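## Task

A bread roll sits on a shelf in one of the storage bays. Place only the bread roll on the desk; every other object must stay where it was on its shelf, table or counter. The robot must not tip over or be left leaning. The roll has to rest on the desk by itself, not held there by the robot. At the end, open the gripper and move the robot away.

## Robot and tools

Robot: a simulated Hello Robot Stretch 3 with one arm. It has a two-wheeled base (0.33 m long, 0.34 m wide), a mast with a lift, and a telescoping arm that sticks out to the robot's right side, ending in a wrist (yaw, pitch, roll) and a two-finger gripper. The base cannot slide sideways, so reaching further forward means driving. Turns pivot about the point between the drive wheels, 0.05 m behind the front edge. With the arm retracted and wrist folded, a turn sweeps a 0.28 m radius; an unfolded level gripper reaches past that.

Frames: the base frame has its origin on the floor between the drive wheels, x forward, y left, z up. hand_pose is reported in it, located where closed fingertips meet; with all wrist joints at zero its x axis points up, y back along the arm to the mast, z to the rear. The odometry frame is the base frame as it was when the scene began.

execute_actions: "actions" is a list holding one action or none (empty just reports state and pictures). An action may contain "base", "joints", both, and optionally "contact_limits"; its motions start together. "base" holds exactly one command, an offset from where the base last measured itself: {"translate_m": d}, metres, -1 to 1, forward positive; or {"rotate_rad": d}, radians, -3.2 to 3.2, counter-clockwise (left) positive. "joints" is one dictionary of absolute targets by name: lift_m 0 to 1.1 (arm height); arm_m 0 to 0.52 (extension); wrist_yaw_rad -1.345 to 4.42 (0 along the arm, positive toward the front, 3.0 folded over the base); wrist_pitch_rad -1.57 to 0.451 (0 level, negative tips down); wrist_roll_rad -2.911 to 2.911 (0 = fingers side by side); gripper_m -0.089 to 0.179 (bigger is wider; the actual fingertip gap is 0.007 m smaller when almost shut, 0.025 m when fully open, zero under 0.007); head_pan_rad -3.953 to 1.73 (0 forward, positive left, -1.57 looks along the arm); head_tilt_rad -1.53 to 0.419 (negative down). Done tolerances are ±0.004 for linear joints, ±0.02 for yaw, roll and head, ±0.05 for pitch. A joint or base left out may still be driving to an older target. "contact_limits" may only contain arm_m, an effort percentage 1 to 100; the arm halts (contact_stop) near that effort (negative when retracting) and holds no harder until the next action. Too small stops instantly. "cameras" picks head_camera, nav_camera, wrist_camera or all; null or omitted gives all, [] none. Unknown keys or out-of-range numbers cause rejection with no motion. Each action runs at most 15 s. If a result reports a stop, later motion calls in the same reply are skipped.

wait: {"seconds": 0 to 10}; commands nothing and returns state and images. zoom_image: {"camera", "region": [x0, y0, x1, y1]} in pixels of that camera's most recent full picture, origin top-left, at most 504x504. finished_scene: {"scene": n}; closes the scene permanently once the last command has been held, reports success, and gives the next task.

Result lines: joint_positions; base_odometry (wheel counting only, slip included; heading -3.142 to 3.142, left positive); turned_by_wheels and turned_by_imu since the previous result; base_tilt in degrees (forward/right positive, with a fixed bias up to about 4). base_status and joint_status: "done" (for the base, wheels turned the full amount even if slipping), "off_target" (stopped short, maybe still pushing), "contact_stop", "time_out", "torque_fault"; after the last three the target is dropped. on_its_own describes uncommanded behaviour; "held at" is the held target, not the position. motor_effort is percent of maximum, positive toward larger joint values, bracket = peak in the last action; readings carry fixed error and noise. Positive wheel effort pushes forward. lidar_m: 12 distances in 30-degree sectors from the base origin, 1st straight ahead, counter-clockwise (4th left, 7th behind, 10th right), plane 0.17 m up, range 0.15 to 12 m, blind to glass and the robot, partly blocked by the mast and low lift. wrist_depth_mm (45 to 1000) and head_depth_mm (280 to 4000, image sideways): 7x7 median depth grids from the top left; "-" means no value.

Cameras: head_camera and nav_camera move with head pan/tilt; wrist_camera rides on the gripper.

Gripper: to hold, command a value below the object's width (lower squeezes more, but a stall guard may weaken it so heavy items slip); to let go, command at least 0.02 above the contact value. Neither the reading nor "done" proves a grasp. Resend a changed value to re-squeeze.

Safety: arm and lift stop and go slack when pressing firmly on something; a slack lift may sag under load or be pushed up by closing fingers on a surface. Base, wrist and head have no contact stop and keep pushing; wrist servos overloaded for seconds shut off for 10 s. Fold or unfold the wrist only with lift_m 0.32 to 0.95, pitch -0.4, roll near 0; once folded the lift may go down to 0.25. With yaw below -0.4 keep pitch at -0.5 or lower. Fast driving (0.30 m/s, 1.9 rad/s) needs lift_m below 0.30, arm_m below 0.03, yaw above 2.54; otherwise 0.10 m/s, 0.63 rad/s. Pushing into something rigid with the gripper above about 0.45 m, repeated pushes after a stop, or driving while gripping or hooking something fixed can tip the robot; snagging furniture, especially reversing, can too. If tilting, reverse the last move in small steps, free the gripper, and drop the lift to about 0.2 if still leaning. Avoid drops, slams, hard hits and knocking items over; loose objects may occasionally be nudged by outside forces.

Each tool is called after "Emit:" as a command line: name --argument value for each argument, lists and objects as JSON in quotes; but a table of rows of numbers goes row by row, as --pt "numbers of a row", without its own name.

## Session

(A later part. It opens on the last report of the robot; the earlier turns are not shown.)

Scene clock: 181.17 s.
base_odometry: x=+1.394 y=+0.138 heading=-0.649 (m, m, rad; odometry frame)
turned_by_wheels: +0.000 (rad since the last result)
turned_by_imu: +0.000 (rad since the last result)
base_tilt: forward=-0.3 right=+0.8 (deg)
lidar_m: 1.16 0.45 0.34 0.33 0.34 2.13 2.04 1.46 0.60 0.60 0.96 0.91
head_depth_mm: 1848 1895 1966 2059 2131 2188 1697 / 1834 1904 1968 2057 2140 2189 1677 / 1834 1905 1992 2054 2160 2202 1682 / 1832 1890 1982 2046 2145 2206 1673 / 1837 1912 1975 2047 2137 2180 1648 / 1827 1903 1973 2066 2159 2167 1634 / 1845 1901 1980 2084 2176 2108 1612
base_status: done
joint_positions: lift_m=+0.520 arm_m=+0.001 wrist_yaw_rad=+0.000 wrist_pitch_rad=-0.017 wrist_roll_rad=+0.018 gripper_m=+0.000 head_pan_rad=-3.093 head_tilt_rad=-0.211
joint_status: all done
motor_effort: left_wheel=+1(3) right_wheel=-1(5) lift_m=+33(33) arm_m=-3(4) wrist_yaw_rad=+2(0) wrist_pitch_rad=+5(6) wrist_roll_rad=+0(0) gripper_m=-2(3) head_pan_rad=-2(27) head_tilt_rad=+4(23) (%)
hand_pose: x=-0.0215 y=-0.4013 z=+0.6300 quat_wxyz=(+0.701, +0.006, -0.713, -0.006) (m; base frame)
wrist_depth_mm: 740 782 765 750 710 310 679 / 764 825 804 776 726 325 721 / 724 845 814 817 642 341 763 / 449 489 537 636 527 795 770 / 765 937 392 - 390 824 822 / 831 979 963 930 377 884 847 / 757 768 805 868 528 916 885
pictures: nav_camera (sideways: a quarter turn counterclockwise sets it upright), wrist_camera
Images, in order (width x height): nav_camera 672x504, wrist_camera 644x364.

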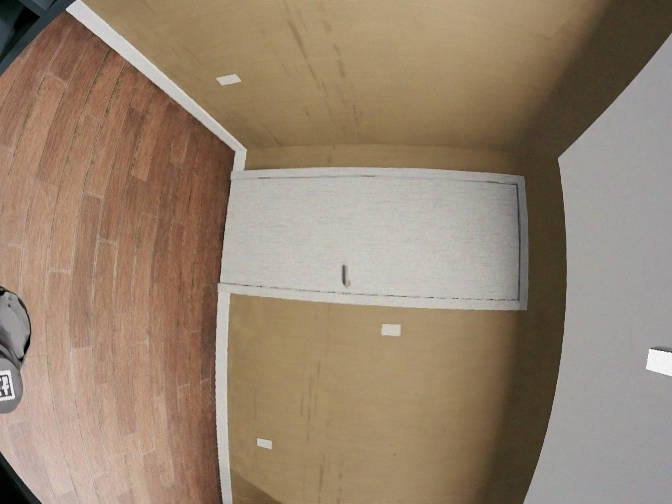

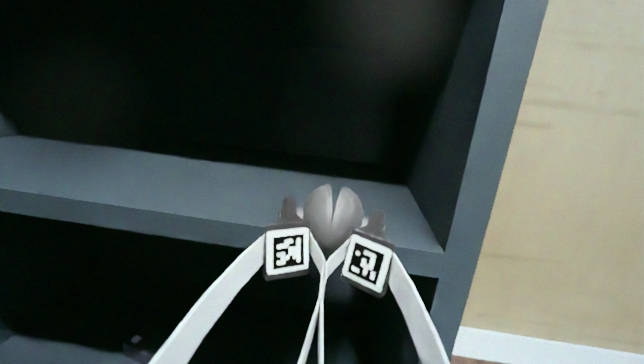

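Emit:
execute_actions --actions '[{"base":{"translate_m":1},"joints":{"gripper_m":0.15}}]' --cameras '[]'

Emit:
execute_actions --actions '[{"joints":{"arm_m":0.45}}]' --cameras '[]'

Emit:
execute_actions --actions '[{"joints":{"lift_m":0.475}}]' --cameras '["wrist_camera"]'

Scene clock: 200.07 s.
base_odometry: x=+2.190 y=-0.467 heading=-0.649 (m, m, rad; odometry frame)
turned_by_wheels: +0.000 (rad since the last result)
turned_by_imu: -0.003 (rad since the last result)
base_tilt: forward=-0.3 right=+0.7 (deg)
lidar_m: 0.68 0.42 0.31 0.30 0.32 0.44 3.01 1.29 0.64 0.85 0.88 0.70
head_depth_mm: 2479 1043 1000 954 918 877 843 / 2729 2852 2934 3077 3120 2051 1221 / 2721 2834 2924 3059 3166 2242 1666 / 2739 2831 2959 3072 3133 2216 1657 / 2763 2832 2976 3109 3146 2180 1639 / 2758 2852 2950 3083 3140 2146 1630 / 2735 2838 2937 3056 2942 2136 1613
base_status: done
joint_positions: lift_m=+0.520 arm_m=+0.001 wrist_yaw_rad=+0.000 wrist_pitch_rad=-0.017 wrist_roll_rad=+0.018 gripper_m=+0.150 head_pan_rad=-3.093 head_tilt_rad=-0.211
joint_status: all done
motor_effort: left_wheel=+2(5) right_wheel=-1(3) lift_m=+33(34) arm_m=-3(3) wrist_yaw_rad=+0(1) wrist_pitch_rad=+5(6) wrist_roll_rad=+0(0) gripper_m=+0(100) head_pan_rad=-3(2) head_tilt_rad=+5(4) (%)
hand_pose: x=-0.0215 y=-0.4013 z=+0.6300 quat_wxyz=(+0.701, +0.006, -0.713, -0.006) (m; base frame)
wrist_depth_mm: 682 787 784 778 743 428 311 / 702 848 832 812 759 409 324 / 688 854 852 848 799 387 337 / 446 517 545 580 616 378 368 / 725 - 418 406 410 388 412 / 713 940 966 934 731 - 381 / 699 768 815 851 662 411 908
pictures: none
No camera images: the call's "cameras" was empty. Leave "cameras" out to get every camera's image.

Scene clock: 204.57 s.
base_odometry: x=+2.190 y=-0.467 heading=-0.649 (m, m, rad; odometry frame)
turned_by_wheels: +0.000 (rad since the last result)
turned_by_imu: -0.001 (rad since the last result)
base_tilt: forward=-0.1 right=+0.9 (deg)
lidar_m: 0.68 0.42 0.31 0.30 0.32 0.44 3.02 1.29 0.64 0.86 0.88 0.70
head_depth_mm: 2471 1047 1001 959 916 881 844 / 2711 2830 2948 3086 3110 2056 1219 / 2702 2827 2951 3048 3128 2222 1676 / 2753 2833 2943 3042 3146 2201 1653 / 2782 2814 2962 3051 3170 2177 1635 / 2776 2843 2951 3101 3173 2151 1633 / 2738 2795 2922 3057 2909 2139 1620
base_status: not commanded
joint_positions: lift_m=+0.520 arm_m=+0.450 wrist_yaw_rad=+0.000 wrist_pitch_rad=-0.017 wrist_roll_rad=+0.018 gripper_m=+0.150 head_pan_rad=-3.093 head_tilt_rad=-0.211
joint_status: all done
motor_effort: left_wheel=+2(2) right_wheel=-1(2) lift_m=+33(33) arm_m=+4(1) wrist_yaw_rad=+1(0) wrist_pitch_rad=+5(5) wrist_roll_rad=+0(0) gripper_m=+0(0) head_pan_rad=-2(3) head_tilt_rad=+4(4) (%)
hand_pose: x=-0.0215 y=-0.8505 z=+0.6300 quat_wxyz=(+0.701, +0.006, -0.713, -0.006) (m; base frame)
wrist_depth_mm: 368 359 349 341 332 319 270 / 393 376 363 355 346 333 262 / 407 393 384 371 362 349 255 / 419 411 397 391 374 360 245 / 310 - 348 376 385 354 240 / 244 241 260 272 288 - 233 / 189 197 162 156 228 228 216
pictures: none
No camera images: the call's "cameras" was empty. Leave "cameras" out to get every camera's image.

Scene clock: 205.80 s.
base_odometry: x=+2.190 y=-0.467 heading=-0.649 (m, m, rad; odometry frame)
turned_by_wheels: +0.000 (rad since the last result)
turned_by_imu: +0.000 (rad since the last result)
base_tilt: forward=-0.3 right=+0.8 (deg)
lidar_m: 0.68 0.42 0.31 0.30 0.32 0.44 3.02 1.29 0.64 0.86 0.88 0.70
head_depth_mm: 2469 1043 1002 962 917 880 844 / 2724 2855 2968 3099 3158 2062 1219 / 2729 2815 2944 3059 3154 2217 1667 / 2732 2857 2965 3065 3137 2199 1650 / 2738 2816 2973 3079 3180 2169 1646 / 2740 2837 2949 3073 3117 2166 1633 / 2718 2840 2936 3024 2908 2130 1616
base_status: not commanded
joint_positions: lift_m=+0.475 arm_m=+0.450 wrist_yaw_rad=+0.000 wrist_pitch_rad=-0.017 wrist_roll_rad=+0.018 gripper_m=+0.150 head_pan_rad=-3.093 head_tilt_rad=-0.211
joint_status: all done
motor_effort: left_wheel=+2(2) right_wheel=-1(1) lift_m=+20(28) arm_m=+3(4) wrist_yaw_rad=+1(1) wrist_pitch_rad=+6(6) wrist_roll_rad=+0(0) gripper_m=+0(0) head_pan_rad=-2(2) head_tilt_rad=+4(4) (%)
hand_pose: x=-0.0215 y=-0.8505 z=+0.5855 quat_wxyz=(+0.701, +0.006, -0.713, -0.006) (m; base frame)
wrist_depth_mm: 369 363 350 340 330 324 269 / 388 376 366 356 347 333 264 / 411 394 383 371 361 348 253 / 322 366 387 384 373 362 247 / 224 - 251 269 289 322 240 / - 175 133 131 209 - 220 / 138 142 130 126 160 166 181
pictures: wrist_camera
Images, in order (width x height): wrist_camera 644x364.

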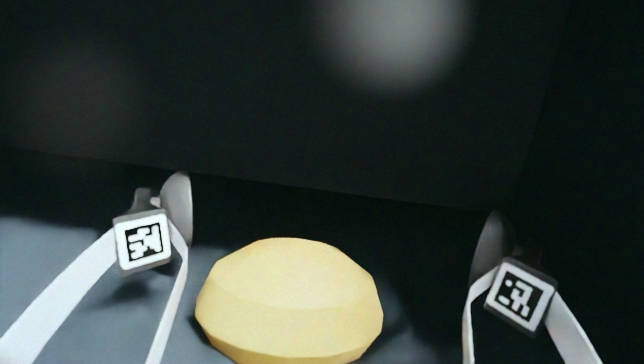

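Emit:
execute_actions --actions '[{"joints":{"gripper_m":0.0}}]' --cameras '[]'

Emit:
execute_actions --actions '[{"joints":{"lift_m":0.53}}]' --cameras '["wrist_camera"]'

Scene clock: 220.23 s.
base_odometry: x=+2.190 y=-0.467 heading=-0.649 (m, m, rad; odometry frame)
turned_by_wheels: +0.000 (rad since the last result)
turned_by_imu: -0.001 (rad since the last result)
base_tilt: forward=-0.2 right=+0.8 (deg)
lidar_m: 0.68 0.42 0.31 0.30 0.32 0.44 3.03 1.29 0.64 0.85 0.88 0.70
head_depth_mm: 2487 1042 1001 955 917 878 842 / 2757 2808 2949 3079 3167 2048 1218 / 2739 2860 2964 3063 3125 2216 1687 / 2753 2833 2970 3092 3133 2204 1660 / 2751 2862 2964 3086 3165 2188 1640 / 2776 2830 2997 3083 3179 2147 1630 / 2719 2815 2957 3075 2889 2131 1608
base_status: not commanded
joint_positions: lift_m=+0.475 arm_m=+0.450 wrist_yaw_rad=+0.000 wrist_pitch_rad=+0.000 wrist_roll_rad=+0.018 gripper_m=+0.000 head_pan_rad=-3.093 head_tilt_rad=-0.211
joint_status: all done
motor_effort: left_wheel=+2(2) right_wheel=-1(1) lift_m=+20(20) arm_m=+3(3) wrist_yaw_rad=+0(1) wrist_pitch_rad=+0(6) wrist_roll_rad=+0(0) gripper_m=-3(100) head_pan_rad=-2(2) head_tilt_rad=+5(4) (%)
hand_pose: x=-0.0215 y=-0.8509 z=+0.5898 quat_wxyz=(+0.701, +0.000, -0.713, +0.000) (m; base frame)
wrist_depth_mm: 373 361 352 343 331 324 269 / 388 382 368 359 345 336 264 / 406 397 382 369 360 350 254 / 344 373 389 385 374 358 248 / 234 249 271 - 315 325 239 / 180 187 160 129 221 231 224 / 145 150 135 122 131 178 186
pictures: none
No camera images: the call's "cameras" was empty. Leave "cameras" out to get every camera's image.

Scene clock: 221.57 s.
base_odometry: x=+2.190 y=-0.467 heading=-0.649 (m, m, rad; odometry frame)
turned_by_wheels: +0.000 (rad since the last result)
turned_by_imu: +0.000 (rad since the last result)
base_tilt: forward=-0.2 right=+0.8 (deg)
lidar_m: 0.68 0.42 0.31 0.30 0.32 0.44 3.02 1.29 0.64 0.86 0.88 0.70
head_depth_mm: 2479 1043 1001 960 918 881 844 / 2741 2838 2939 3046 3079 2055 1223 / 2734 2855 2967 3058 3172 2212 1676 / 2719 2830 2945 3076 3148 2201 1652 / 2742 2824 2950 3101 3168 2174 1641 / 2778 2824 2954 3126 3125 2150 1630 / 2729 2805 2878 3065 2900 2108 1614
base_status: not commanded
joint_positions: lift_m=+0.530 arm_m=+0.450 wrist_yaw_rad=+0.000 wrist_pitch_rad=-0.016 wrist_roll_rad=+0.018 gripper_m=+0.000 head_pan_rad=-3.093 head_tilt_rad=-0.211
joint_status: all done
motor_effort: left_wheel=+1(3) right_wheel=-1(1) lift_m=+33(33) arm_m=+4(3) wrist_yaw_rad=+0(0) wrist_pitch_rad=+5(5) wrist_roll_rad=+0(0) gripper_m=-2(3) head_pan_rad=-3(2) head_tilt_rad=+5(4) (%)
hand_pose: x=-0.0215 y=-0.8505 z=+0.6403 quat_wxyz=(+0.701, +0.006, -0.713, -0.006) (m; base frame)
wrist_depth_mm: 368 360 348 343 332 323 269 / 385 379 369 354 342 335 260 / 403 391 377 371 357 346 256 / 425 414 399 382 377 360 247 / 333 347 378 - 387 376 243 / 251 263 275 277 307 311 235 / 204 214 217 232 239 250 227
pictures: wrist_camera
Images, in order (width x height): wrist_camera 644x364.

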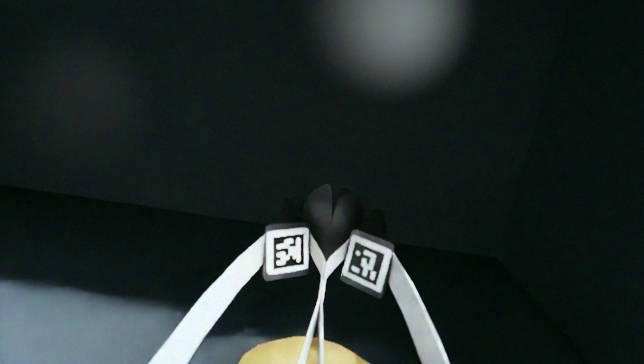

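Emit:
execute_actions --actions '[{"joints":{"gripper_m":0.15,"arm_m":0.42,"wrist_pitch_rad":-0.25}}]' --cameras '[]'

Emit:
execute_actions --actions '[{"joints":{"lift_m":0.5}}]' --cameras '["wrist_camera"]'

Scene clock: 230.80 s.
base_odometry: x=+2.190 y=-0.467 heading=-0.649 (m, m, rad; odometry frame)
turned_by_wheels: +0.000 (rad since the last result)
turned_by_imu: -0.001 (rad since the last result)
base_tilt: forward=-0.2 right=+0.7 (deg)
lidar_m: 0.68 0.42 0.31 0.30 0.32 0.44 3.04 1.29 0.64 0.86 0.88 0.71
head_depth_mm: 2478 1045 1000 959 918 879 845 / 2716 2806 2942 3063 3133 2059 1217 / 2764 2819 2950 3041 3159 2231 1673 / 2763 2856 2960 3041 3142 2193 1665 / 2736 2838 2953 3044 3158 2196 1641 / 2753 2854 2972 3091 3142 2148 1631 / 2698 2843 2969 3098 2900 2122 1603
base_status: not commanded
joint_positions: lift_m=+0.530 arm_m=+0.420 wrist_yaw_rad=-0.002 wrist_pitch_rad=-0.264 wrist_roll_rad=+0.023 gripper_m=+0.150 head_pan_rad=-3.093 head_tilt_rad=-0.211
joint_status: all done
motor_effort: left_wheel=+2(2) right_wheel=-1(1) lift_m=+31(33) arm_m=-3(0) wrist_yaw_rad=+4(3) wrist_pitch_rad=+4(10) wrist_roll_rad=-1(1) gripper_m=+0(100) head_pan_rad=-3(3) head_tilt_rad=+4(4) (%)
hand_pose: x=-0.0219 y=-0.8064 z=+0.5785 quat_wxyz=(+0.693, +0.091, -0.709, -0.095) (m; base frame)
wrist_depth_mm: 398 381 368 354 345 335 267 / 420 419 399 380 372 358 260 / 346 359 381 399 395 378 251 / 256 275 281 290 304 317 245 / 207 - 158 160 236 252 231 / - 172 147 151 191 - 202 / 144 148 151 155 161 160 170
pictures: none
No camera images: the call's "cameras" was empty. Leave "cameras" out to get every camera's image.

Scene clock: 231.87 s.
base_odometry: x=+2.190 y=-0.467 heading=-0.649 (m, m, rad; odometry frame)
turned_by_wheels: +0.000 (rad since the last result)
turned_by_imu: +0.000 (rad since the last result)
base_tilt: forward=-0.3 right=+0.8 (deg)
lidar_m: 0.68 0.42 0.31 0.30 0.32 0.44 3.01 1.29 0.64 0.86 0.88 0.70
head_depth_mm: 2462 1045 1001 956 919 881 841 / 2719 2848 2971 3075 3157 2057 1223 / 2724 2856 3011 3081 3119 2237 1672 / 2731 2827 2961 3021 3126 2203 1658 / 2745 2845 2965 3071 3160 2179 1649 / 2730 2856 2961 3117 3145 2158 1632 / 2700 2822 2959 3049 2923 2120 1615
base_status: not commanded
joint_positions: lift_m=+0.500 arm_m=+0.420 wrist_yaw_rad=-0.002 wrist_pitch_rad=-0.250 wrist_roll_rad=+0.020 gripper_m=+0.150 head_pan_rad=-3.093 head_tilt_rad=-0.211
joint_status: all done
motor_effort: left_wheel=+2(2) right_wheel=-1(1) lift_m=+18(30) arm_m=-3(3) wrist_yaw_rad=+1(2) wrist_pitch_rad=+0(5) wrist_roll_rad=-1(1) gripper_m=+0(0) head_pan_rad=-3(2) head_tilt_rad=+4(4) (%)
hand_pose: x=-0.0219 y=-0.8075 z=+0.5524 quat_wxyz=(+0.695, +0.087, -0.708, -0.090) (m; base frame)
wrist_depth_mm: 393 379 370 355 348 337 267 / 415 407 399 384 371 358 261 / 283 298 319 342 367 357 253 / 211 224 219 150 253 269 244 / 168 - 132 136 194 207 208 / - 141 141 143 156 - 168 / 119 121 125 128 131 132 140
pictures: wrist_camera
Images, in order (width x height): wrist_camera 644x364.

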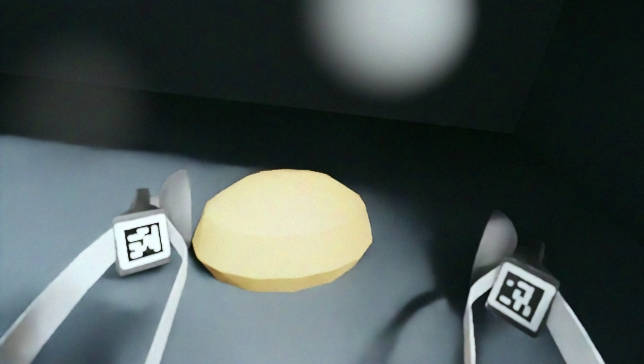

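Emit:
execute_actions --actions '[{"joints":{"gripper_m":0.02}}]' --cameras '[]'

Emit:
execute_actions --actions '[{"joints":{"lift_m":0.55}}]' --cameras '["wrist_camera"]'

Scene clock: 241.47 s.
base_odometry: x=+2.190 y=-0.467 heading=-0.649 (m, m, rad; odometry frame)
turned_by_wheels: +0.000 (rad since the last result)
turned_by_imu: -0.001 (rad since the last result)
base_tilt: forward=-0.2 right=+0.8 (deg)
lidar_m: 0.68 0.42 0.31 0.30 0.32 0.44 3.02 1.29 0.64 0.86 0.88 0.70
head_depth_mm: 2474 1045 998 957 918 878 845 / 2714 2856 2942 3086 3135 2057 1223 / 2724 2825 2956 3111 3163 2235 1682 / 2717 2836 2962 3057 3115 2198 1661 / 2737 2806 2936 3059 3131 2180 1635 / 2761 2832 2972 3097 3101 2153 1631 / 2691 2840 2954 3060 2926 2125 1621
base_status: not commanded
joint_positions: lift_m=+0.500 arm_m=+0.420 wrist_yaw_rad=-0.003 wrist_pitch_rad=-0.242 wrist_roll_rad=+0.020 gripper_m=+0.021 head_pan_rad=-3.093 head_tilt_rad=-0.211
joint_status: all done
motor_effort: left_wheel=+2(2) right_wheel=-1(1) lift_m=+18(18) arm_m=-1(2) wrist_yaw_rad=+3(3) wrist_pitch_rad=-3(3) wrist_roll_rad=+0(0) gripper_m=-22(100) head_pan_rad=-2(2) head_tilt_rad=+4(5) (%)
hand_pose: x=-0.0221 y=-0.8082 z=+0.5543 quat_wxyz=(+0.695, +0.084, -0.709, -0.087) (m; base frame)
wrist_depth_mm: 393 378 368 357 346 334 267 / 417 405 404 385 371 355 261 / 290 309 331 351 384 370 253 / 216 225 243 149 261 274 246 / 172 176 143 135 144 205 212 / 142 144 144 143 151 165 170 / 121 124 126 130 134 137 142
pictures: none
No camera images: the call's "cameras" was empty. Leave "cameras" out to get every camera's image.

Scene clock: 242.77 s.
base_odometry: x=+2.190 y=-0.467 heading=-0.649 (m, m, rad; odometry frame)
turned_by_wheels: +0.000 (rad since the last result)
turned_by_imu: +0.000 (rad since the last result)
base_tilt: forward=-0.2 right=+0.9 (deg)
lidar_m: 0.68 0.42 0.31 0.30 0.32 0.44 3.02 1.29 0.64 0.85 0.88 0.70
head_depth_mm: 2458 1042 998 959 918 883 843 / 2726 2817 2928 3058 3138 2040 1226 / 2708 2852 2971 3069 3118 2241 1674 / 2744 2826 2932 3068 3114 2184 1657 / 2766 2867 2953 3075 3146 2181 1647 / 2732 2867 2959 3083 3169 2152 1626 / 2742 2849 2927 3057 2941 2112 1604
base_status: not commanded
joint_positions: lift_m=+0.550 arm_m=+0.420 wrist_yaw_rad=-0.002 wrist_pitch_rad=-0.269 wrist_roll_rad=+0.020 gripper_m=+0.021 head_pan_rad=-3.093 head_tilt_rad=-0.211
joint_status: all done
motor_effort: left_wheel=+2(2) right_wheel=+0(0) lift_m=+33(36) arm_m=-2(2) wrist_yaw_rad=+3(4) wrist_pitch_rad=+6(7) wrist_roll_rad=+0(0) gripper_m=-21(21) head_pan_rad=-2(2) head_tilt_rad=+4(4) (%)
hand_pose: x=-0.0220 y=-0.8058 z=+0.5972 quat_wxyz=(+0.694, +0.093, -0.708, -0.097) (m; base frame)
wrist_depth_mm: 400 388 371 353 350 332 267 / 427 418 403 389 371 353 261 / 379 405 418 415 409 379 253 / 286 297 320 149 345 338 246 / 230 238 142 135 144 278 239 / 194 196 196 142 203 223 219 / 165 169 172 176 182 186 191
pictures: wrist_camera
Images, in order (width x height): wrist_camera 644x364.

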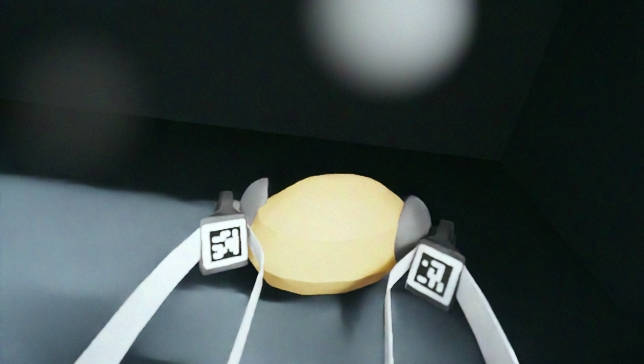

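Got it. Back out, look left for the desk.

Emit:
execute_actions --actions '[{"joints":{"arm_m":0}}]' --cameras '[]'

Emit:
execute_actions --actions '[{"base":{"translate_m":-1}}]' --cameras '[]'

Emit:
execute_actions --actions '[{"base":{"translate_m":-0.6},"joints":{"head_pan_rad":1.57}}]' --cameras '["nav_camera"]'

Scene clock: 258.57 s.
base_odometry: x=+2.190 y=-0.467 heading=-0.649 (m, m, rad; odometry frame)
turned_by_wheels: +0.000 (rad since the last result)
turned_by_imu: -0.001 (rad since the last result)
base_tilt: forward=-0.2 right=+0.8 (deg)
lidar_m: 0.68 0.42 0.31 0.30 0.32 0.44 3.03 1.29 0.64 0.86 0.88 0.70
head_depth_mm: 2486 1047 1000 957 918 878 845 / 2731 2805 2948 3024 3126 2055 1222 / 2740 2829 2932 3076 3135 2236 1678 / 2769 2813 2912 3059 3119 2224 1670 / 2741 2808 2963 3065 3177 2179 1633 / 2747 2849 2954 3107 3118 2160 1633 / 2714 2825 2915 3041 2901 2107 1616
base_status: not commanded
joint_positions: lift_m=+0.550 arm_m=+0.001 wrist_yaw_rad=-0.001 wrist_pitch_rad=-0.270 wrist_roll_rad=+0.020 gripper_m=+0.021 head_pan_rad=-3.093 head_tilt_rad=-0.211
joint_status: all done
motor_effort: left_wheel=+2(1) right_wheel=+0(1) lift_m=+33(33) arm_m=-3(2) wrist_yaw_rad=+1(3) wrist_pitch_rad=+7(6) wrist_roll_rad=+0(0) gripper_m=-21(21) head_pan_rad=-3(2) head_tilt_rad=+4(4) (%)
hand_pose: x=-0.0217 y=-0.3861 z=+0.5970 quat_wxyz=(+0.694, +0.094, -0.707, -0.096) (m; base frame)
wrist_depth_mm: 675 797 771 744 706 426 300 / 570 616 672 749 755 407 317 / 442 434 432 458 489 386 347 / 726 - - 149 393 396 380 / 740 921 142 135 145 428 903 / 698 754 752 143 756 480 913 / 682 680 666 686 613 698 739
pictures: none
No camera images: the call's "cameras" was empty. Leave "cameras" out to get every camera's image.

Scene clock: 269.53 s.
base_odometry: x=+1.394 y=+0.138 heading=-0.649 (m, m, rad; odometry frame)
turned_by_wheels: +0.000 (rad since the last result)
turned_by_imu: +0.000 (rad since the last result)
base_tilt: forward=-0.3 right=+0.8 (deg)
lidar_m: 1.17 0.45 0.34 0.33 0.34 2.13 2.04 1.46 0.60 0.60 0.96 0.91
head_depth_mm: 1825 1894 1983 2044 2146 2199 1709 / 1839 1911 1973 2072 2126 2207 1687 / 1836 1911 1992 2068 2158 2215 1662 / 1833 1900 1974 2037 2141 2199 1658 / 1829 1902 1974 2043 2155 2169 1639 / 1845 1902 1991 2063 2153 2153 1631 / 1848 1919 1996 2089 2164 2115 1624
base_status: done
joint_positions: lift_m=+0.550 arm_m=+0.001 wrist_yaw_rad=-0.001 wrist_pitch_rad=-0.270 wrist_roll_rad=+0.020 gripper_m=+0.021 head_pan_rad=-3.093 head_tilt_rad=-0.211
joint_status: not commanded
motor_effort: left_wheel=+2(1) right_wheel=+0(4) lift_m=+33(33) arm_m=-4(2) wrist_yaw_rad=+2(0) wrist_pitch_rad=+6(7) wrist_roll_rad=+0(0) gripper_m=-21(21) head_pan_rad=-3(2) head_tilt_rad=+5(4) (%)
hand_pose: x=-0.0217 y=-0.3861 z=+0.5970 quat_wxyz=(+0.694, +0.094, -0.707, -0.096) (m; base frame)
wrist_depth_mm: 736 777 727 736 676 291 662 / 570 615 684 741 658 319 724 / 412 408 428 460 450 351 779 / 808 978 978 149 371 850 838 / 836 895 142 135 145 994 936 / 737 746 758 142 559 962 958 / 655 656 661 675 708 818 817
pictures: none
No camera images: the call's "cameras" was empty. Leave "cameras" out to get every camera's image.

Scene clock: 276.50 s.
base_odometry: x=+0.916 y=+0.500 heading=-0.649 (m, m, rad; odometry frame)
turned_by_wheels: +0.000 (rad since the last result)
turned_by_imu: +0.000 (rad since the last result)
base_tilt: forward=-0.2 right=+0.8 (deg)
lidar_m: 1.21 0.54 0.61 1.81 2.04 1.51 1.44 1.44 1.07 1.04 0.71 1.41
head_depth_mm: 2325 1589 1639 1705 1786 1871 1715 / 2494 1742 1677 1724 1784 1877 1703 / 2710 3419 3625 3675 3103 2126 1680 / 2792 3407 3568 3720 3264 2208 1658 / 3083 3445 3591 3638 3197 2182 1655 / 3115 3419 3572 3692 3144 2157 1631 / 3174 3438 3525 3691 2967 2149 1617
base_status: done
joint_positions: lift_m=+0.550 arm_m=+0.001 wrist_yaw_rad=-0.001 wrist_pitch_rad=-0.270 wrist_roll_rad=+0.020 gripper_m=+0.021 head_pan_rad=+1.563 head_tilt_rad=-0.211
joint_status: all done
motor_effort: left_wheel=+3(2) right_wheel=+0(4) lift_m=+33(33) arm_m=-3(3) wrist_yaw_rad=+1(1) wrist_pitch_rad=+6(7) wrist_roll_rad=+0(0) gripper_m=-21(21) head_pan_rad=+2(26) head_tilt_rad=+4(4) (%)
hand_pose: x=-0.0217 y=-0.3861 z=+0.5970 quat_wxyz=(+0.694, +0.094, -0.707, -0.096) (m; base frame)
wrist_depth_mm: 448 620 751 733 701 686 664 / 463 647 826 768 746 720 698 / 475 658 898 848 798 775 769 / 491 693 976 149 885 858 820 / 512 717 142 136 144 928 900 / 592 700 846 143 891 991 930 / 652 720 756 769 775 801 834
pictures: nav_camera (sideways: a quarter turn counterclockwise sets it upright)
Images, in order (width x height): nav_camera 672x504.

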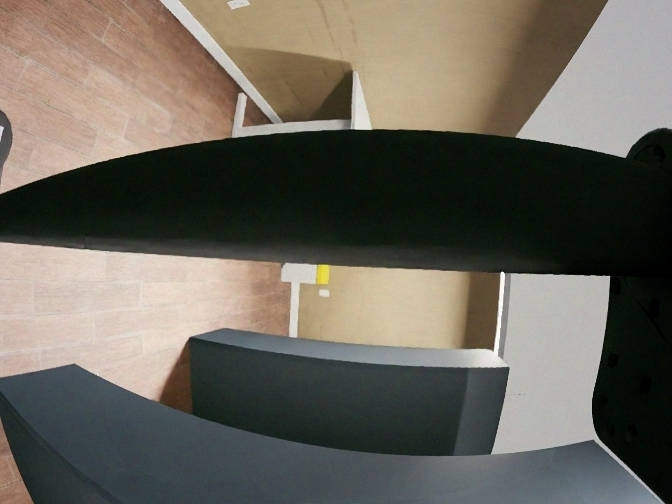

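Furniture to the left. Turn that way.

Emit:
execute_actions --actions '[{"base":{"rotate_rad":1.7},"joints":{"head_pan_rad":0,"head_tilt_rad":-0.3}}]' --cameras '["head_camera"]'

Scene clock: 285.77 s.
base_odometry: x=+0.916 y=+0.500 heading=+1.051 (m, m, rad; odometry frame)
turned_by_wheels: +1.700 (rad since the last result)
turned_by_imu: +1.709 (rad since the last result)
base_tilt: forward=-0.2 right=+0.8 (deg)
lidar_m: 2.71 1.83 1.48 1.44 1.29 1.04 1.03 0.71 1.41 0.85 0.54 0.72
head_depth_mm: 3150 3252 3376 1873 1797 1857 1558 / 3184 3364 3521 3685 2780 1999 1542 / 3195 3373 3588 3605 2761 1983 1533 / 3277 3406 3635 3728 2732 1955 1517 / 3302 3410 3615 3830 2677 1928 1515 / 3348 3481 3616 3415 2658 1909 1497 / 2967 3127 2942 3339 2339 1897 1481
base_status: done
joint_positions: lift_m=+0.550 arm_m=+0.001 wrist_yaw_rad=-0.001 wrist_pitch_rad=-0.270 wrist_roll_rad=+0.020 gripper_m=+0.021 head_pan_rad=+0.007 head_tilt_rad=-0.297
joint_status: all done
motor_effort: left_wheel=-1(4) right_wheel=+3(6) lift_m=+33(33) arm_m=-3(4) wrist_yaw_rad=+2(1) wrist_pitch_rad=+6(6) wrist_roll_rad=-1(0) gripper_m=-21(21) head_pan_rad=-3(25) head_tilt_rad=-1(8) (%)
hand_pose: x=-0.0217 y=-0.3861 z=+0.5970 quat_wxyz=(+0.694, +0.094, -0.707, -0.096) (m; base frame)
wrist_depth_mm: 302 392 590 - - - - / 313 407 632 - - - - / 323 421 682 - - - 929 / 335 442 662 149 - - 984 / 352 464 142 136 144 - - / 379 458 768 142 884 956 928 / 436 554 739 748 785 812 776
pictures: head_camera (sideways: a quarter turn clockwise sets it upright)
Images, in order (width x height): head_camera 896x504.

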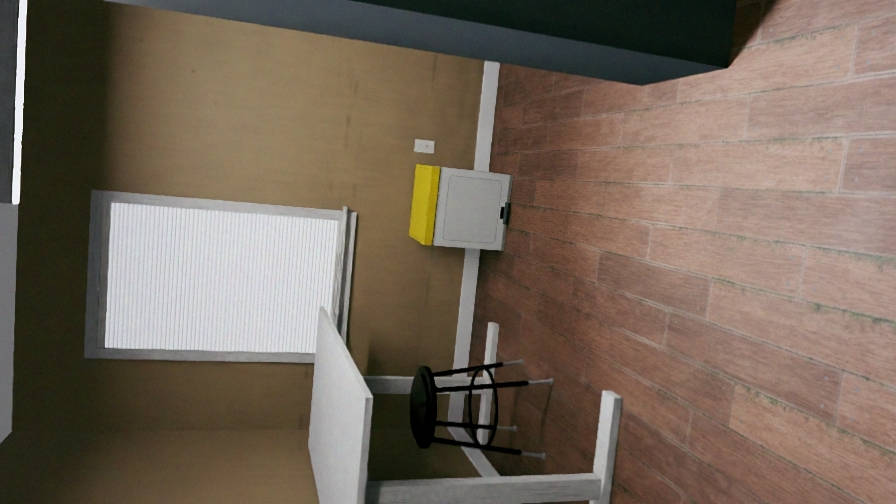

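Emit:
execute_actions --actions '[{"base":{"rotate_rad":3.05},"joints":{"lift_m":0.85,"head_pan_rad":-1.57,"head_tilt_rad":-0.5}}]' --cameras '[]'

Emit:
execute_actions --actions '[{"base":{"translate_m":-1}}]' --cameras '[]'

Emit:
execute_actions --actions '[{"base":{"translate_m":-1}}]' --cameras '["head_camera"]'

Scene clock: 301.73 s.
base_odometry: x=+0.916 y=+0.500 heading=-2.182 (m, m, rad; odometry frame)
turned_by_wheels: +3.050 (rad since the last result)
turned_by_imu: +3.066 (rad since the last result)
base_tilt: forward=-0.4 right=+0.8 (deg)
lidar_m: 1.04 0.71 1.42 1.08 0.55 0.64 2.20 1.97 1.50 1.44 1.38 1.06
head_depth_mm: 1211 1317 1445 1587 1773 1620 1344 / 1217 1325 1446 1604 1774 1619 1352 / 1216 1328 1460 1603 1785 1654 1341 / 1226 1326 1442 1597 1792 469 - / 1227 1324 1463 1601 1787 1552 1290 / 1229 1336 1457 1617 1786 1554 1281 / 1232 1335 1472 1626 1788 1531 1273
base_status: done
joint_positions: lift_m=+0.850 arm_m=+0.001 wrist_yaw_rad=-0.001 wrist_pitch_rad=-0.270 wrist_roll_rad=+0.020 gripper_m=+0.021 head_pan_rad=-1.563 head_tilt_rad=-0.494
joint_status: all done
motor_effort: left_wheel=-1(5) right_wheel=+4(6) lift_m=+33(36) arm_m=-3(3) wrist_yaw_rad=+1(1) wrist_pitch_rad=+7(6) wrist_roll_rad=+0(0) gripper_m=-21(21) head_pan_rad=-2(26) head_tilt_rad=-2(14) (%)
hand_pose: x=-0.0217 y=-0.3860 z=+0.8968 quat_wxyz=(+0.694, +0.094, -0.707, -0.097) (m; base frame)
wrist_depth_mm: - - - - - - 978 / - - - - - - - / - - - - - - - / - - - 149 - - - / - - 142 136 144 - - / - - - 143 - - - / - - - - - - -
pictures: none
No camera images: the call's "cameras" was empty. Leave "cameras" out to get every camera's image.

Scene clock: 313.27 s.
base_odometry: x=+1.490 y=+1.319 heading=-2.183 (m, m, rad; odometry frame)
turned_by_wheels: +0.000 (rad since the last result)
turned_by_imu: -0.001 (rad since the last result)
base_tilt: forward=-0.3 right=+0.8 (deg)
lidar_m: 1.64 0.65 0.53 1.37 0.95 0.86 2.31 1.40 1.44 1.41 1.49 2.07
head_depth_mm: 1162 1256 1379 1507 1684 1632 1359 / 1163 1266 1377 1526 1706 1616 1355 / 1167 1277 1391 1529 1703 1642 1345 / 1176 1277 1398 1555 1727 469 - / 1179 1286 1409 1554 1728 1557 1288 / 1187 1293 1420 1566 1738 1558 1284 / 1197 1299 1419 1571 1732 1540 1277
base_status: done
joint_positions: lift_m=+0.850 arm_m=+0.001 wrist_yaw_rad=-0.001 wrist_pitch_rad=-0.270 wrist_roll_rad=+0.020 gripper_m=+0.021 head_pan_rad=-1.563 head_tilt_rad=-0.494
joint_status: not commanded
motor_effort: left_wheel=-1(4) right_wheel=+3(4) lift_m=+34(34) arm_m=-3(3) wrist_yaw_rad=+2(2) wrist_pitch_rad=+7(6) wrist_roll_rad=-1(1) gripper_m=-21(21) head_pan_rad=-2(2) head_tilt_rad=-2(2) (%)
hand_pose: x=-0.0217 y=-0.3860 z=+0.8968 quat_wxyz=(+0.694, +0.094, -0.707, -0.097) (m; base frame)
wrist_depth_mm: - - - - - 969 951 / - - - - - - - / - - - - - - - / - - - 149 - - - / - - 142 135 144 - - / - - - 142 - - - / - - - - - - -
pictures: none
No camera images: the call's "cameras" was empty. Leave "cameras" out to get every camera's image.

Scene clock: 324.80 s.
base_odometry: x=+2.065 y=+2.138 heading=-2.183 (m, m, rad; odometry frame)
turned_by_wheels: +0.000 (rad since the last result)
turned_by_imu: -0.001 (rad since the last result)
base_tilt: forward=-0.2 right=+0.8 (deg)
lidar_m: 1.71 1.32 0.57 0.55 2.28 1.75 1.32 0.91 0.91 0.87 1.42 2.04
head_depth_mm: 1103 1196 1257 773 1603 1624 1349 / 1111 1202 1224 761 1614 1609 1355 / 1110 1213 1187 748 1050 1595 1343 / 1120 1218 1176 734 1619 469 - / 1126 1226 1344 1455 1651 1556 1291 / 1126 1228 1347 1484 1661 1548 1280 / 1136 1239 1352 1495 1669 1531 1270
base_status: done
joint_positions: lift_m=+0.850 arm_m=+0.001 wrist_yaw_rad=-0.001 wrist_pitch_rad=-0.270 wrist_roll_rad=+0.020 gripper_m=+0.021 head_pan_rad=-1.563 head_tilt_rad=-0.494
joint_status: not commanded
motor_effort: left_wheel=-2(5) right_wheel=+3(4) lift_m=+34(33) arm_m=-3(4) wrist_yaw_rad=+2(1) wrist_pitch_rad=+7(7) wrist_roll_rad=-1(0) gripper_m=-21(21) head_pan_rad=-3(3) head_tilt_rad=-2(2) (%)
hand_pose: x=-0.0217 y=-0.3860 z=+0.8968 quat_wxyz=(+0.694, +0.094, -0.707, -0.097) (m; base frame)
wrist_depth_mm: - - - - 841 904 910 / - - - 280 269 277 322 / - - - - - - - / - - - 149 - - - / - - 142 136 144 - - / - - - 142 - - 897 / - - - - - - -
pictures: head_camera (sideways: a quarter turn clockwise sets it upright)
Images, in order (width x height): head_camera 896x504.

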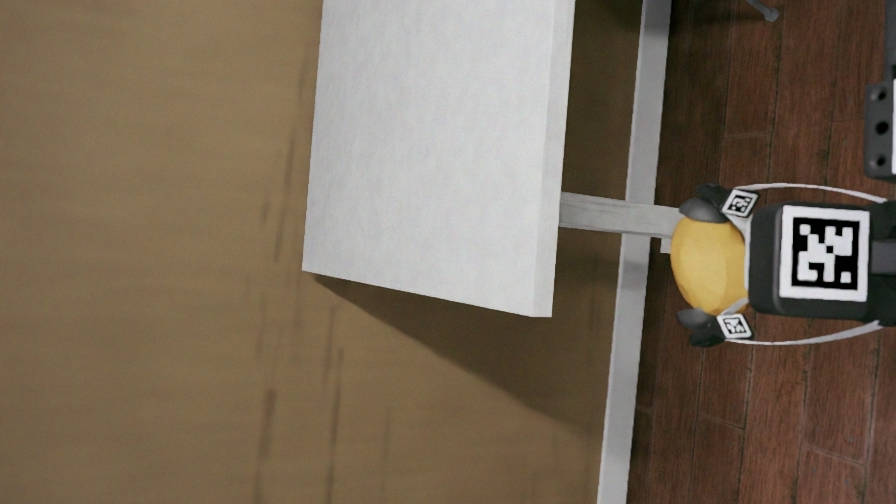

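Desk seems tall-ish; raise, go further, extend.

Emit:
execute_actions --actions '[{"base":{"translate_m":-0.3},"joints":{"lift_m":1.0}}]' --cameras '[]'

Emit:
execute_actions --actions '[{"joints":{"arm_m":0.4}}]' --cameras '[]'

Emit:
execute_actions --actions '[{"joints":{"lift_m":0.85}}]' --cameras '["head_camera"]'

Scene clock: 336.43 s.
base_odometry: x=+2.237 y=+2.383 heading=-2.183 (m, m, rad; odometry frame)
turned_by_wheels: +0.000 (rad since the last result)
turned_by_imu: -0.001 (rad since the last result)
base_tilt: forward=-0.2 right=+0.9 (deg)
lidar_m: 1.77 0.76 0.59 1.45 1.89 1.04 1.02 0.90 0.73 0.87 1.40 2.01
head_depth_mm: 1082 1177 1233 820 - - - / 1091 1182 1225 764 609 - - / 1093 1187 1195 754 - - - / 1098 1197 1165 776 - - - / 1105 1206 1125 724 1644 1517 1292 / 1111 1211 1101 713 1050 1430 1253 / 1116 1218 1292 702 1650 1538 1269
base_status: done
joint_positions: lift_m=+1.000 arm_m=+0.001 wrist_yaw_rad=-0.001 wrist_pitch_rad=-0.270 wrist_roll_rad=+0.020 gripper_m=+0.021 head_pan_rad=-1.563 head_tilt_rad=-0.494
joint_status: all done
motor_effort: left_wheel=+0(5) right_wheel=+3(4) lift_m=+34(32) arm_m=-3(3) wrist_yaw_rad=+2(2) wrist_pitch_rad=+7(7) wrist_roll_rad=+0(0) gripper_m=-21(21) head_pan_rad=-2(2) head_tilt_rad=-2(2) (%)
hand_pose: x=-0.0217 y=-0.3860 z=+1.0468 quat_wxyz=(+0.694, +0.094, -0.707, -0.097) (m; base frame)
wrist_depth_mm: - - - 984 947 929 896 / - - 947 902 975 967 945 / - 501 515 548 585 647 678 / - 363 388 149 416 437 458 / - - 142 135 145 332 350 / - - - 143 - 808 765 / - - - - - 697 722
pictures: none
No camera images: the call's "cameras" was empty. Leave "cameras" out to get every camera's image.

Scene clock: 340.57 s.
base_odometry: x=+2.237 y=+2.383 heading=-2.183 (m, m, rad; odometry frame)
turned_by_wheels: +0.000 (rad since the last result)
turned_by_imu: -0.001 (rad since the last result)
base_tilt: forward=-0.2 right=+0.8 (deg)
lidar_m: 1.77 0.76 0.59 1.45 1.89 1.04 1.02 0.90 0.73 0.88 1.40 2.01
head_depth_mm: 1082 1177 1251 - 1059 990 1303 / 1091 1178 - 738 629 1520 1291 / 1097 1175 - 748 1610 1596 1309 / 1103 1193 - 729 1612 1582 1303 / 1100 1204 1135 723 1627 1562 1289 / 1112 1212 1100 711 1049 1437 1258 / 1123 1216 1274 700 1648 1533 1275
base_status: not commanded
joint_positions: lift_m=+1.000 arm_m=+0.400 wrist_yaw_rad=-0.001 wrist_pitch_rad=-0.270 wrist_roll_rad=+0.020 gripper_m=+0.021 head_pan_rad=-1.563 head_tilt_rad=-0.494
joint_status: all done
motor_effort: left_wheel=-1(1) right_wheel=+3(3) lift_m=+34(33) arm_m=+3(6) wrist_yaw_rad=+2(1) wrist_pitch_rad=+7(7) wrist_roll_rad=+0(1) gripper_m=-21(21) head_pan_rad=-2(2) head_tilt_rad=-2(2) (%)
hand_pose: x=-0.0216 y=-0.7852 z=+1.0468 quat_wxyz=(+0.694, +0.094, -0.707, -0.097) (m; base frame)
wrist_depth_mm: 713 694 649 615 589 562 548 / 803 745 694 677 642 613 581 / 869 498 513 536 574 625 616 / 348 354 384 149 410 430 452 / 278 287 142 136 144 329 344 / 232 235 236 143 242 271 275 / 199 203 207 213 217 224 229
pictures: none
No camera images: the call's "cameras" was empty. Leave "cameras" out to get every camera's image.

Scene clock: 342.30 s.
base_odometry: x=+2.237 y=+2.383 heading=-2.183 (m, m, rad; odometry frame)
turned_by_wheels: +0.000 (rad since the last result)
turned_by_imu: +0.000 (rad since the last result)
base_tilt: forward=-0.2 right=+0.9 (deg)
lidar_m: 1.77 0.76 0.59 1.45 1.89 1.03 1.02 0.90 0.73 0.87 1.40 2.02
head_depth_mm: 1086 1177 1239 796 - - 1230 / 1094 1189 1238 - 1647 1532 1284 / 1095 1184 1254 679 1605 1591 1314 / 1099 1197 1258 - 1617 1582 1308 / 1106 1204 1133 718 1612 1565 1298 / 1114 1205 1100 711 1051 1432 1251 / 1116 1215 1279 701 1648 1540 1267
base_status: not commanded
joint_positions: lift_m=+0.906 arm_m=+0.400 wrist_yaw_rad=-0.002 wrist_pitch_rad=-0.205 wrist_roll_rad=+0.019 gripper_m=+0.021 head_pan_rad=-1.563 head_tilt_rad=-0.495
joint_status: lift_m contact_stop (moved -0.094 of -0.150)
on_its_own: lift_m is slack since a contact_stop, until your next command for it (your +0.850 is given up)
motor_effort: left_wheel=-1(2) right_wheel=+3(4) lift_m=+27(30) arm_m=+4(5) wrist_yaw_rad=+3(4) wrist_pitch_rad=-16(23) wrist_roll_rad=+0(1) gripper_m=-21(21) head_pan_rad=-2(2) head_tilt_rad=-2(2) (%)
hand_pose: x=-0.0219 y=-0.7907 z=+0.9691 quat_wxyz=(+0.697, +0.071, -0.710, -0.074) (m; base frame)
wrist_depth_mm: 735 684 666 619 591 579 558 / 770 717 635 654 635 618 580 / 305 322 343 377 415 449 512 / 218 225 249 147 272 287 307 / 169 175 142 134 143 208 218 / 139 141 142 140 148 166 170 / 117 121 123 127 131 136 139
pictures: head_camera (sideways: a quarter turn clockwise sets it upright)
Images, in order (width x height): head_camera 896x504.

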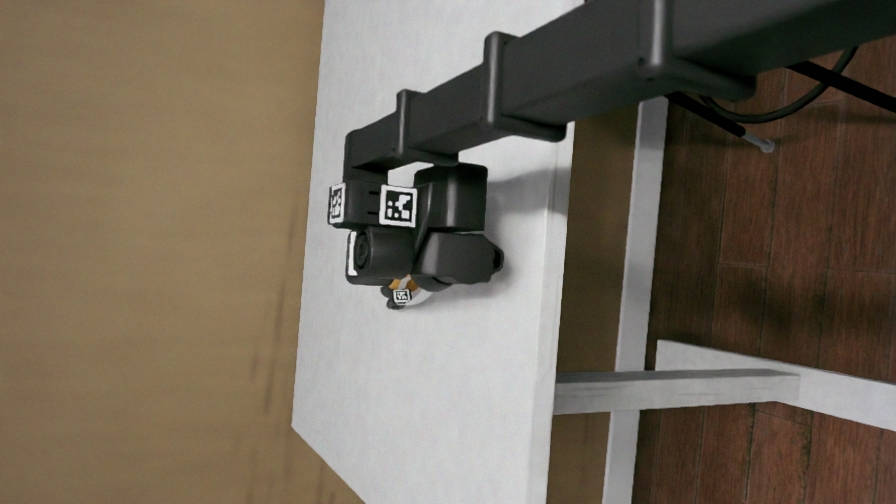

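Emit:
execute_actions --actions '[{"joints":{"gripper_m":0.15}}]' --cameras '[]'

Emit:
execute_actions --actions '[{"joints":{"lift_m":1.0}}]' --cameras '[]'

Emit:
execute_actions --actions '[{"joints":{"arm_m":0}}]' --cameras '[]'

Emit:
finished_scene --scene 1

Scene clock: 351.03 s.
base_odometry: x=+2.237 y=+2.383 heading=-2.183 (m, m, rad; odometry frame)
turned_by_wheels: +0.000 (rad since the last result)
turned_by_imu: -0.001 (rad since the last result)
base_tilt: forward=-0.3 right=+0.8 (deg)
lidar_m: 1.78 0.76 0.59 1.45 1.89 1.04 1.02 0.90 0.73 0.87 1.40 2.00
head_depth_mm: 1087 1176 1232 795 - - 1237 / 1082 1189 1229 - 1651 1536 1290 / 1095 1195 1254 679 1598 1591 1314 / 1101 1193 1256 - 1608 1582 1307 / 1105 1199 1129 705 1622 1557 1290 / 1111 1205 1105 713 1051 1426 1251 / 1119 1216 1289 698 1646 1540 1271
base_status: not commanded
joint_positions: lift_m=+0.906 arm_m=+0.400 wrist_yaw_rad=+0.001 wrist_pitch_rad=-0.208 wrist_roll_rad=+0.019 gripper_m=+0.150 head_pan_rad=-1.563 head_tilt_rad=-0.495
joint_status: all done
on_its_own: lift_m is slack since a contact_stop, until your next command for it (your +0.850 is given up)
motor_effort: left_wheel=+0(1) right_wheel=+2(3) lift_m=+27(27) arm_m=+4(3) wrist_yaw_rad=-1(3) wrist_pitch_rad=-14(16) wrist_roll_rad=+0(0) gripper_m=+4(100) head_pan_rad=-2(2) head_tilt_rad=-1(2) (%)
hand_pose: x=-0.0212 y=-0.7905 z=+0.9683 quat_wxyz=(+0.697, +0.073, -0.710, -0.074) (m; base frame)
wrist_depth_mm: 717 670 647 636 599 564 552 / 783 725 633 651 634 604 595 / 298 315 340 370 408 449 500 / 214 225 237 145 265 278 303 / 166 - 169 135 178 218 215 / - 138 144 141 153 - 168 / 114 118 122 125 130 131 138
pictures: none
No camera images: the call's "cameras" was empty. Leave "cameras" out to get every camera's image.

Scene clock: 352.73 s.
base_odometry: x=+2.237 y=+2.383 heading=-2.183 (m, m, rad; odometry frame)
turned_by_wheels: +0.000 (rad since the last result)
turned_by_imu: +0.000 (rad since the last result)
base_tilt: forward=-0.2 right=+0.8 (deg)
lidar_m: 1.78 0.76 0.59 1.45 1.89 1.03 1.02 0.90 0.73 0.87 1.40 2.01
head_depth_mm: 1083 1181 1253 - 1058 989 1305 / 1086 1181 - 740 1077 1523 1288 / 1094 1174 - 745 1599 1605 1309 / 1099 1194 - 728 1612 1576 1300 / 1106 1202 1177 721 1615 1565 1289 / 1111 1206 1097 710 1055 1424 1251 / 1113 1217 1276 698 1647 1530 1269
base_status: not commanded
joint_positions: lift_m=+1.000 arm_m=+0.400 wrist_yaw_rad=+0.001 wrist_pitch_rad=-0.264 wrist_roll_rad=+0.019 gripper_m=+0.150 head_pan_rad=-1.563 head_tilt_rad=-0.495
joint_status: all done
motor_effort: left_wheel=+0(1) right_wheel=+2(2) lift_m=+33(33) arm_m=+2(3) wrist_yaw_rad=-1(2) wrist_pitch_rad=+5(15) wrist_roll_rad=+0(0) gripper_m=+0(4) head_pan_rad=-2(2) head_tilt_rad=-2(2) (%)
hand_pose: x=-0.0212 y=-0.7858 z=+1.0483 quat_wxyz=(+0.695, +0.093, -0.707, -0.094) (m; base frame)
wrist_depth_mm: 721 688 651 622 588 562 544 / 788 764 716 671 649 601 576 / 881 535 515 563 590 635 614 / 357 374 382 396 415 436 470 / 280 - 296 309 321 348 348 / 237 235 248 195 260 - 280 / 198 203 203 180 218 222 235
pictures: none
No camera images: the call's "cameras" was empty. Leave "cameras" out to get every camera's image.

Scene clock: 356.87 s.
base_odometry: x=+2.237 y=+2.383 heading=-2.183 (m, m, rad; odometry frame)
turned_by_wheels: +0.000 (rad since the last result)
turned_by_imu: -0.001 (rad since the last result)
base_tilt: forward=-0.3 right=+0.8 (deg)
lidar_m: 1.78 0.76 0.59 1.45 1.89 1.04 1.02 0.90 0.73 0.87 1.39 2.01
head_depth_mm: 1086 1177 1240 818 - - - / 1088 1187 1218 765 - - - / 1095 1194 1183 782 - - - / 1099 1197 1161 776 - - - / 1109 1201 1129 725 1626 1519 1291 / 1112 1214 1102 710 1070 1430 1252 / 1121 1216 1287 703 1652 1529 1274
base_status: not commanded
joint_positions: lift_m=+1.000 arm_m=+0.001 wrist_yaw_rad=+0.001 wrist_pitch_rad=-0.265 wrist_roll_rad=+0.019 gripper_m=+0.150 head_pan_rad=-1.563 head_tilt_rad=-0.495
joint_status: all done
motor_effort: left_wheel=+0(1) right_wheel=+2(2) lift_m=+34(34) arm_m=-2(5) wrist_yaw_rad=+1(1) wrist_pitch_rad=+5(5) wrist_roll_rad=+0(0) gripper_m=+0(1) head_pan_rad=-3(3) head_tilt_rad=-2(2) (%)
hand_pose: x=-0.0214 y=-0.3865 z=+1.0480 quat_wxyz=(+0.695, +0.093, -0.707, -0.094) (m; base frame)
wrist_depth_mm: - - - 1000 963 908 848 / - - 991 953 988 960 949 / - 507 519 537 599 651 718 / - 382 382 399 427 439 471 / - - 918 347 336 350 351 / - - - - - - 319 / - - - - - 690 -
pictures: none
No camera images: the call's "cameras" was empty. Leave "cameras" out to get every camera's image.

The scene is finished: the task was done.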